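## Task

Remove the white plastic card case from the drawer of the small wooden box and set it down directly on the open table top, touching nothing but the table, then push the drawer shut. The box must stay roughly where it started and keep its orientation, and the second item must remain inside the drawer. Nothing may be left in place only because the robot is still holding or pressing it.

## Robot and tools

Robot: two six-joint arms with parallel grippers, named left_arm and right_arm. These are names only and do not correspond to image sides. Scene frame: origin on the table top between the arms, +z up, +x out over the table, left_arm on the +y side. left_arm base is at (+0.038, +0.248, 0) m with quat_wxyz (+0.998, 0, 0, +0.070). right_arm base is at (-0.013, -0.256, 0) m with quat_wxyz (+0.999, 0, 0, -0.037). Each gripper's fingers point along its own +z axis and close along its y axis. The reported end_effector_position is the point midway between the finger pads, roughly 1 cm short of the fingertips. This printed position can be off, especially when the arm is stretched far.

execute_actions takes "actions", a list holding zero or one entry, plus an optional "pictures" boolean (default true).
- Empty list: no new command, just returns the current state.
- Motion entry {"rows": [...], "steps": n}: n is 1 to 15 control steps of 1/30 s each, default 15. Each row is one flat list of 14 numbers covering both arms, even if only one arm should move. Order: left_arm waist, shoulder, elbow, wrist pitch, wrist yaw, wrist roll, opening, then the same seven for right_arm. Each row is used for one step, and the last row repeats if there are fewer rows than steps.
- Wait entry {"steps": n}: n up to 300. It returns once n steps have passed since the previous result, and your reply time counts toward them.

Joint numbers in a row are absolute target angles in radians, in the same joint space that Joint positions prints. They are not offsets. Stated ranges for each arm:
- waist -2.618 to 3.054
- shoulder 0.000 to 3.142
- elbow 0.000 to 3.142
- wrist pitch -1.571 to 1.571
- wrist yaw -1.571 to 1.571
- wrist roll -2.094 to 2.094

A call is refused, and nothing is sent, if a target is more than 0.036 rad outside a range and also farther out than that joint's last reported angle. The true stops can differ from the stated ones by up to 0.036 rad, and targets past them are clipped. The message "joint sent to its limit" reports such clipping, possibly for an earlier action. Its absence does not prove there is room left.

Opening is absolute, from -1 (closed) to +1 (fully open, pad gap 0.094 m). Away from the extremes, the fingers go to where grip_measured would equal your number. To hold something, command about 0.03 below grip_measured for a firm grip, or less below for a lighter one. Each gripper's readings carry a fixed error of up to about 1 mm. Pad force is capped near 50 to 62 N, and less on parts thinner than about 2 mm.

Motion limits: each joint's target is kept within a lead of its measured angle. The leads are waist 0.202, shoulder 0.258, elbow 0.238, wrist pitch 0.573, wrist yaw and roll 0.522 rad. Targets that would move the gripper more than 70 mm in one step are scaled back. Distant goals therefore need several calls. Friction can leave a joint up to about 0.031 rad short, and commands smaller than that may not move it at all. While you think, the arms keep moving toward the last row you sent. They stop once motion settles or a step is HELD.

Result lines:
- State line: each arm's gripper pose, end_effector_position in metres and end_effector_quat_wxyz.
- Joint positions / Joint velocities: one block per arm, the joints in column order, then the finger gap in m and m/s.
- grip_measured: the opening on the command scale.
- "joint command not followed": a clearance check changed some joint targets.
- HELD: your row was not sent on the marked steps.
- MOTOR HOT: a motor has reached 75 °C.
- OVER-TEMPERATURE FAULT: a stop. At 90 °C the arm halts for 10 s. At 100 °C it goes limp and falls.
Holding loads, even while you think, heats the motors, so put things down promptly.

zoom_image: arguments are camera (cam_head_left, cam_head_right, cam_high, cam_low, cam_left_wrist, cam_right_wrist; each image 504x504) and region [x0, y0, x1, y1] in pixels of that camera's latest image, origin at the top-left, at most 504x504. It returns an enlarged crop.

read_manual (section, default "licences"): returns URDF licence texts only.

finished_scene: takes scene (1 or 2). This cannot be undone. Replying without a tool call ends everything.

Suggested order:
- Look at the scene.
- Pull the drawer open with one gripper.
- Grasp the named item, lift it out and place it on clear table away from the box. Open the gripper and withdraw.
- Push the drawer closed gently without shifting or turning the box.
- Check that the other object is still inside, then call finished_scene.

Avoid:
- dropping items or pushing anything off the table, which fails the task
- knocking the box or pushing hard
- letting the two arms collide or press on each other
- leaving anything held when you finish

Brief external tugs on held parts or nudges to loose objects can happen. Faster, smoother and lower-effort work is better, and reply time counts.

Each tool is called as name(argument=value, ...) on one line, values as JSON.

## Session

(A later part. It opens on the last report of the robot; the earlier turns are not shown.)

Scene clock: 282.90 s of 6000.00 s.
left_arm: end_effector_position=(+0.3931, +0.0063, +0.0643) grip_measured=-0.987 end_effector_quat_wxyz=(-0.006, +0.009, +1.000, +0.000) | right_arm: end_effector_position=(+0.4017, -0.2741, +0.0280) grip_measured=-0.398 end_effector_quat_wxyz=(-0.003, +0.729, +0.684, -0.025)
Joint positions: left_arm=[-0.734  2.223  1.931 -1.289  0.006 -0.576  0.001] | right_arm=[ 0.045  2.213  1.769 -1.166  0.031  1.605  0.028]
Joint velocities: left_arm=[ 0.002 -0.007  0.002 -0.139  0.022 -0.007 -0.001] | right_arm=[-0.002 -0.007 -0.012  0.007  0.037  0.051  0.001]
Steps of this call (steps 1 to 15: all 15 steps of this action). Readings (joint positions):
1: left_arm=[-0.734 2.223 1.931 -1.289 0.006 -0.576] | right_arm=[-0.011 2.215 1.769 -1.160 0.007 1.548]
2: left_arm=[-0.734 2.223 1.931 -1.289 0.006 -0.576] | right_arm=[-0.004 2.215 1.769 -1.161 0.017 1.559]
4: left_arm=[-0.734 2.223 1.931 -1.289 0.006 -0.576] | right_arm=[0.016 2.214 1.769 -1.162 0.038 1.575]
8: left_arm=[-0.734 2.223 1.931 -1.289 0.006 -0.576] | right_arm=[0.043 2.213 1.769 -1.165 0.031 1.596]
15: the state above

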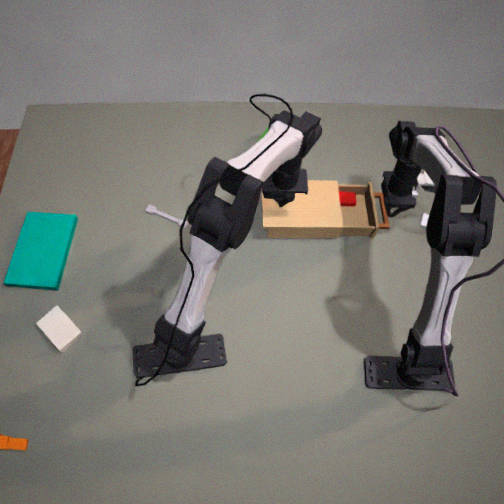

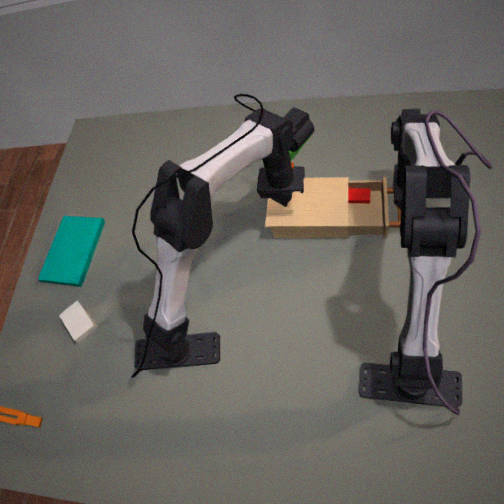

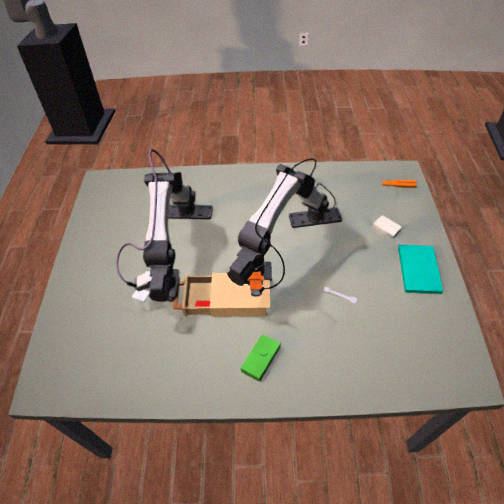

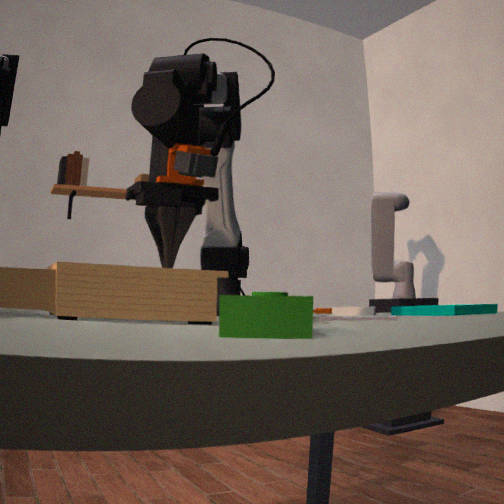

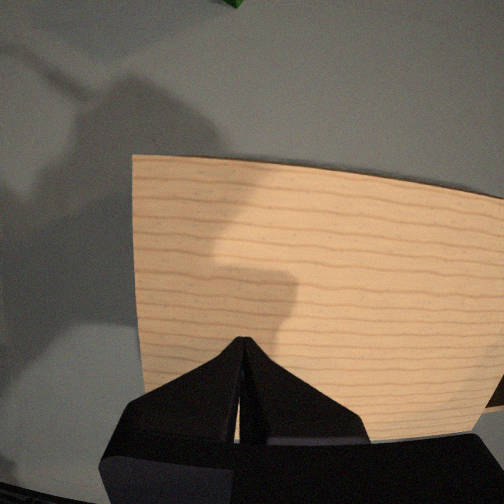

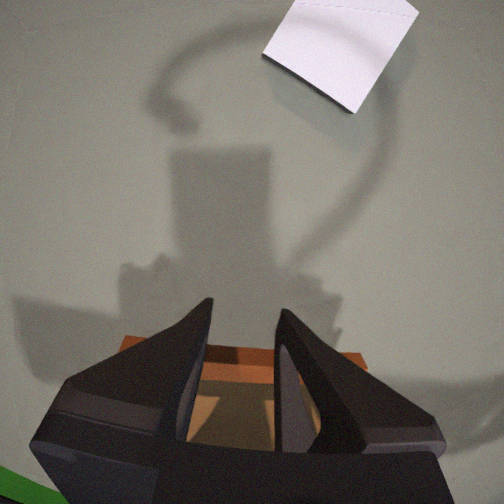

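execute_actions(actions=[{"rows":[[-0.735,2.33,1.91,-1.27,0,-0.58,-1,0.16,2.24,1.76,-1.13,-0.15,1.68,-0.4]],"steps":10}], pictures=false)

execute_actions(actions=[{"rows":[[-0.735,2.33,1.91,-1.27,0,-0.58,-1,0.22,2.24,1.76,-1.11,-0.15,1.74,-0.4]],"steps":10}], pictures=false)

execute_actions(actions=[{"rows":[[-0.735,2.33,1.91,-1.27,0,-0.58,-1,0.28,2.24,1.76,-1.1,-0.15,1.79,-0.4]],"steps":10}], pictures=false)

execute_actions(actions=[{"rows":[[-0.735,2.33,1.91,-1.27,0,-0.58,-1,0.33,2.24,1.76,-1.08,-0.18,1.82,-0.4]]}])

Scene clock: 292.37 s of 6000.00 s.
left_arm: end_effector_position=(+0.3931, +0.0063, +0.0643) grip_measured=-0.987 end_effector_quat_wxyz=(-0.006, +0.009, +1.000, +0.000) | right_arm: end_effector_position=(+0.4021, -0.2525, +0.0280) grip_measured=-0.398 end_effector_quat_wxyz=(+0.002, +0.729, +0.684, -0.029)
Joint positions: left_arm=[-0.734  2.223  1.931 -1.289  0.006 -0.576  0.001] | right_arm=[ 0.101  2.213  1.769 -1.166  0.041  1.661  0.028]
Joint velocities: left_arm=[-0.002  0.017 -0.012 -0.022  0.051 -0.022 -0.001] | right_arm=[ 0.022 -0.032  0.012 -0.051 -0.081  0.007 -0.   ]
Steps of this call (steps 1 to 15: the robot went on to your last target; steps 16 to 90: nothing new was sent; then 6.13 s passed at rest; steps 91 to 100: all 10 steps of this action). Readings (joint positions):
91: left_arm=[-0.734 2.223 1.931 -1.289 0.006 -0.576] | right_arm=[0.050 2.213 1.769 -1.165 0.032 1.614]
92: left_arm=[-0.734 2.223 1.931 -1.289 0.006 -0.576] | right_arm=[0.056 2.213 1.769 -1.165 0.035 1.623]
94: left_arm=[-0.734 2.223 1.931 -1.289 0.006 -0.576] | right_arm=[0.079 2.213 1.769 -1.166 0.037 1.637]
98: left_arm=[-0.734 2.223 1.931 -1.289 0.006 -0.576] | right_arm=[0.101 2.213 1.769 -1.166 0.042 1.657]
100: the state above

Scene clock: 292.70 s of 6000.00 s.
left_arm: end_effector_position=(+0.3931, +0.0063, +0.0643) grip_measured=-0.987 end_effector_quat_wxyz=(-0.006, +0.009, +1.000, +0.000) | right_arm: end_effector_position=(+0.4021, -0.2375, +0.0283) grip_measured=-0.398 end_effector_quat_wxyz=(+0.016, +0.731, +0.682, -0.037)
Joint positions: left_arm=[-0.734  2.223  1.931 -1.289  0.006 -0.576  0.001] | right_arm=[ 0.15   2.213  1.769 -1.164  0.072  1.716  0.028]
Joint velocities: left_arm=[-0.017 -0.002  0.007  0.037 -0.037 -0.051 -0.001] | right_arm=[ 0.002  0.012  0.007 -0.007 -0.022 -0.022  0.   ]
Steps of this call (steps 1 to 10: all 10 steps of this action). Readings (joint positions):
1: left_arm=[-0.734 2.223 1.931 -1.289 0.006 -0.576] | right_arm=[0.105 2.213 1.769 -1.166 0.043 1.670]
2: left_arm=[-0.734 2.223 1.931 -1.289 0.006 -0.576] | right_arm=[0.111 2.213 1.769 -1.166 0.056 1.679]
4: left_arm=[-0.734 2.223 1.931 -1.289 0.006 -0.576] | right_arm=[0.128 2.213 1.769 -1.166 0.065 1.694]
8: left_arm=[-0.734 2.223 1.931 -1.289 0.006 -0.576] | right_arm=[0.150 2.213 1.769 -1.164 0.072 1.712]
10: the state above

Scene clock: 293.03 s of 6000.00 s.
left_arm: end_effector_position=(+0.3931, +0.0063, +0.0643) grip_measured=-0.987 end_effector_quat_wxyz=(-0.006, +0.009, +1.000, +0.000) | right_arm: end_effector_position=(+0.4024, -0.2163, +0.0290) grip_measured=-0.398 end_effector_quat_wxyz=(+0.028, +0.728, +0.684, -0.039)
Joint positions: left_arm=[-0.734  2.223  1.931 -1.289  0.006 -0.576  0.001] | right_arm=[ 0.208  2.212  1.769 -1.158  0.09   1.768  0.028]
Joint velocities: left_arm=[ 0.007 -0.017 -0.022  0.037 -0.007 -0.022 -0.   ] | right_arm=[ 0.027  0.012 -0.022  0.007 -0.022  0.051  0.   ]
Steps of this call (steps 1 to 10: all 10 steps of this action). Readings (joint positions):
1: left_arm=[-0.734 2.223 1.931 -1.289 0.006 -0.576] | right_arm=[0.153 2.213 1.769 -1.164 0.075 1.723]
2: left_arm=[-0.734 2.223 1.931 -1.289 0.006 -0.576] | right_arm=[0.159 2.213 1.769 -1.165 0.089 1.731]
4: left_arm=[-0.734 2.223 1.931 -1.289 0.006 -0.576] | right_arm=[0.176 2.213 1.769 -1.164 0.096 1.744]
8: left_arm=[-0.734 2.223 1.931 -1.289 0.006 -0.576] | right_arm=[0.205 2.213 1.769 -1.159 0.096 1.763]
10: the state above

Scene clock: 293.53 s of 6000.00 s.
left_arm: end_effector_position=(+0.3931, +0.0063, +0.0643) grip_measured=-0.987 end_effector_quat_wxyz=(-0.006, +0.009, +1.000, +0.000) | right_arm: end_effector_position=(+0.4029, -0.1907, +0.0286) grip_measured=-0.398 end_effector_quat_wxyz=(+0.023, +0.725, +0.688, -0.024)
Joint positions: left_arm=[-0.734  2.223  1.931 -1.289  0.006 -0.576  0.001] | right_arm=[ 0.258  2.212  1.769 -1.142  0.064  1.805  0.028]
Joint velocities: left_arm=[-0.007  0.012 -0.012 -0.007  0.051 -0.007  0.   ] | right_arm=[-0.002  0.002  0.007  0.081  0.022  0.066  0.001]
Steps of this call (steps 1 to 15: all 15 steps of this action). Readings (joint positions):
1: left_arm=[-0.734 2.223 1.931 -1.289 0.006 -0.576] | right_arm=[0.211 2.212 1.769 -1.158 0.090 1.772]
2: left_arm=[-0.734 2.223 1.931 -1.289 0.006 -0.576] | right_arm=[0.216 2.212 1.769 -1.157 0.090 1.777]
4: left_arm=[-0.734 2.223 1.931 -1.289 0.006 -0.576] | right_arm=[0.231 2.212 1.769 -1.153 0.087 1.786]
8: left_arm=[-0.734 2.223 1.931 -1.289 0.006 -0.576] | right_arm=[0.256 2.212 1.769 -1.144 0.072 1.800]
15: the state above

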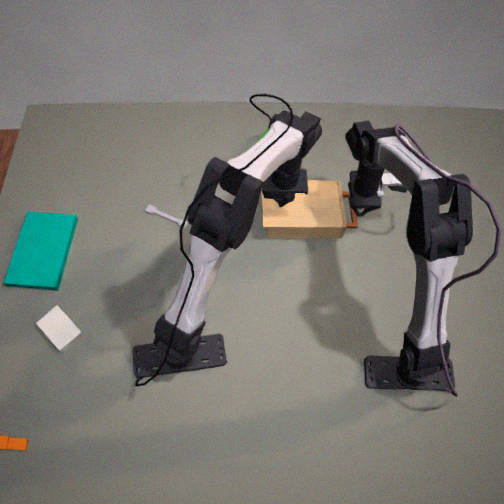

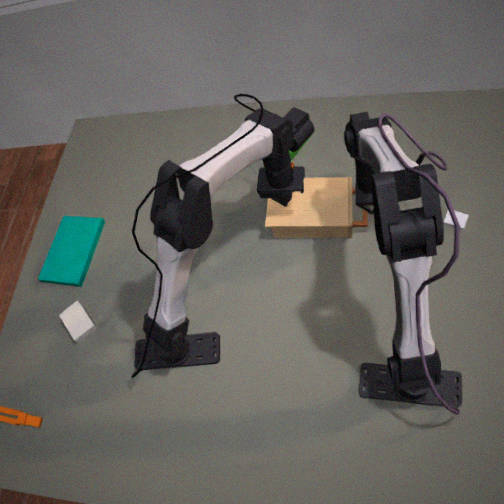

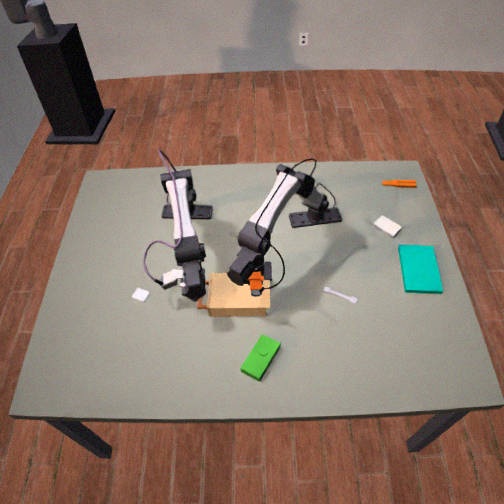

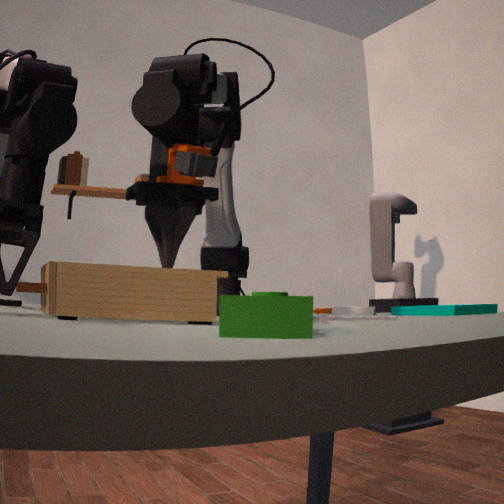

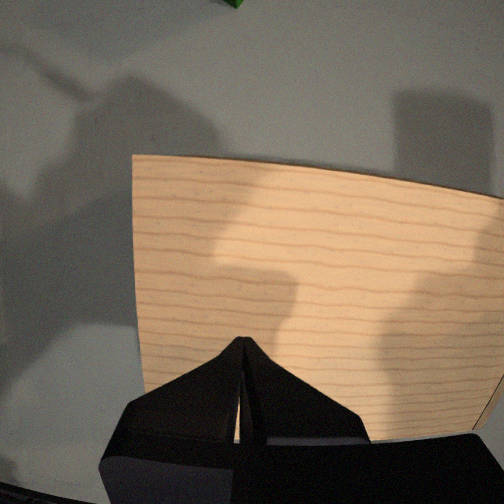

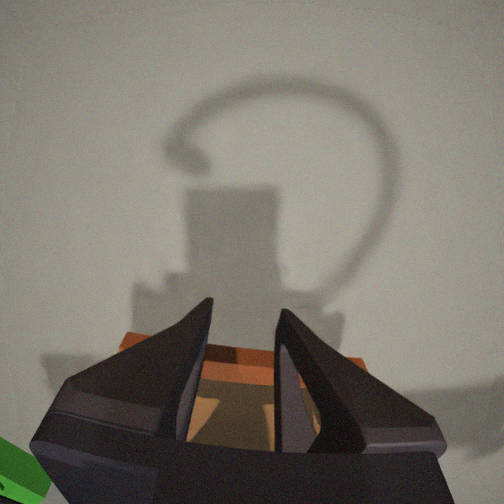

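execute_actions(actions=[{"rows":[[-0.735,2.33,1.91,-1.27,0,-0.58,-1,0.35,2.24,1.76,-1.08,-0.2,1.82,-0.4]],"steps":8}], pictures=false)

execute_actions(actions=[{"rows":[[-0.735,2.33,1.91,-1.27,0,-0.58,-1,0.12,2.2,1.76,-1.13,0,1.82,-0.4],[-0.735,2.33,1.91,-1.27,0,-0.58,-1,0.12,2.2,1.76,-1.13,0,1.82,-0.4],[-0.735,2.3,1.91,-1.27,0,-0.58,-1,0.12,2.2,1.76,-1.13,0,1.82,-0.4],[-0.735,2.08,1.93,-1.29,0,-0.58,-1,0.12,2.17,1.76,-1.13,0,1.82,-0.4]]}])

finished_scene(scene=1)

Scene clock: 304.83 s of 6000.00 s.
left_arm: end_effector_position=(+0.3931, +0.0063, +0.0643) grip_measured=-0.987 end_effector_quat_wxyz=(-0.006, +0.009, +1.000, +0.000) | right_arm: end_effector_position=(+0.4028, -0.1904, +0.0286) grip_measured=-0.398 end_effector_quat_wxyz=(+0.023, +0.725, +0.688, -0.024)
Joint positions: left_arm=[-0.734  2.223  1.931 -1.289  0.006 -0.576  0.001] | right_arm=[ 0.258  2.212  1.769 -1.142  0.065  1.806  0.028]
Joint velocities: left_arm=[ 0.017  0.017  0.002  0.051 -0.066 -0.007  0.   ] | right_arm=[ 0.002 -0.017 -0.032 -0.022  0.037 -0.095 -0.001]
Steps of this call (steps 1 to 15: the robot went on to your last target; steps 16 to 90: nothing new was sent; then 8.03 s passed at rest; steps 91 to 98: all 8 steps of this action). Readings (joint positions):
91: left_arm=[-0.734 2.223 1.931 -1.289 0.006 -0.576] | right_arm=[0.258 2.212 1.769 -1.142 0.064 1.806]
92: left_arm=[-0.734 2.223 1.931 -1.289 0.006 -0.576] | right_arm=[0.258 2.212 1.769 -1.142 0.064 1.806]
94: left_arm=[-0.734 2.223 1.931 -1.289 0.006 -0.576] | right_arm=[0.258 2.212 1.769 -1.142 0.065 1.806]
98: the state above

Scene clock: 305.33 s of 6000.00 s.
left_arm: end_effector_position=(+0.3936, +0.0059, +0.1230) grip_measured=-0.987 end_effector_quat_wxyz=(+0.051, +0.009, +0.998, -0.038) | right_arm: end_effector_position=(+0.4122, -0.2417, +0.0444) grip_measured=-0.398 end_effector_quat_wxyz=(+0.015, +0.774, +0.633, +0.008)
Joint positions: left_arm=[-0.734  2.076  1.925 -1.292  0.006 -0.576  0.001] | right_arm=[ 0.114  2.172  1.769 -1.136  0.013  1.809  0.028]
Joint velocities: left_arm=[-0.022  0.012  0.007  0.022  0.051  0.007 -0.001] | right_arm=[ 0.027  0.012 -0.002 -0.037 -0.007 -0.007 -0.001]
Steps of this call (steps 1 to 15: all 15 steps of this action). Readings (joint positions):
1: left_arm=[-0.734 2.223 1.931 -1.289 0.006 -0.576] | right_arm=[0.243 2.208 1.769 -1.143 0.067 1.806]
2: left_arm=[-0.734 2.223 1.931 -1.289 0.006 -0.576] | right_arm=[0.224 2.207 1.769 -1.142 0.049 1.806]
4: left_arm=[-0.734 2.206 1.930 -1.287 0.006 -0.576] | right_arm=[0.166 2.204 1.769 -1.137 0.033 1.808]
8: left_arm=[-0.734 2.117 1.925 -1.291 0.006 -0.576] | right_arm=[0.097 2.183 1.769 -1.136 0.029 1.809]
15: the state above

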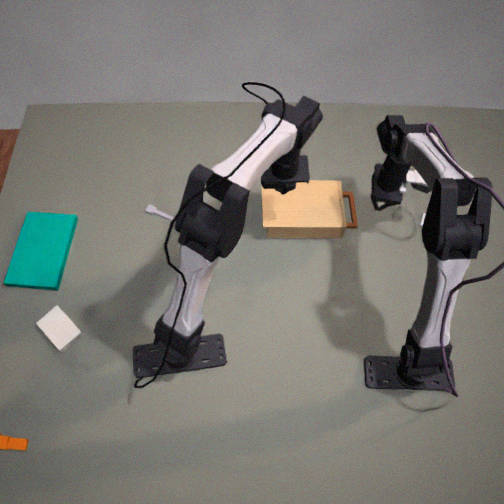

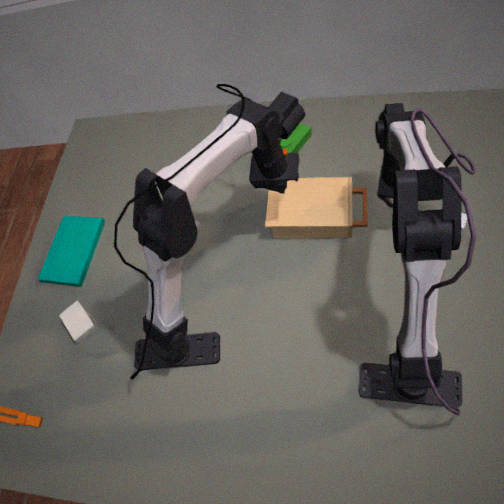

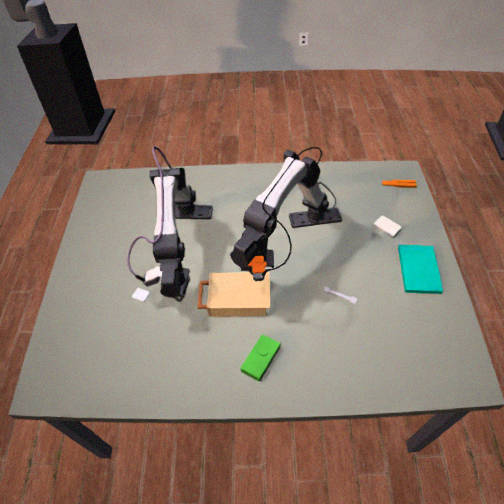

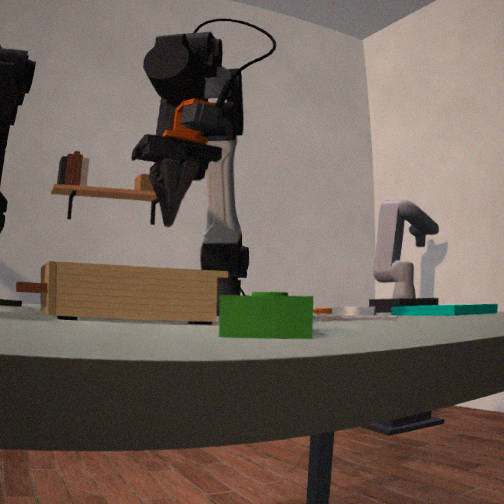

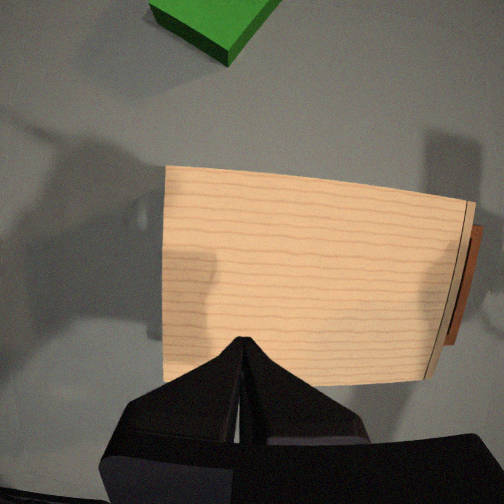

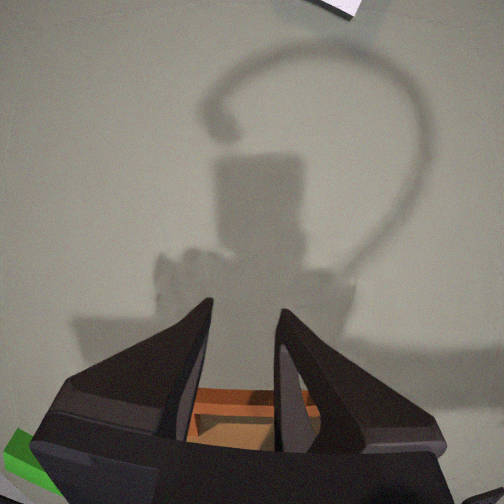

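The scene is finished: the task was done.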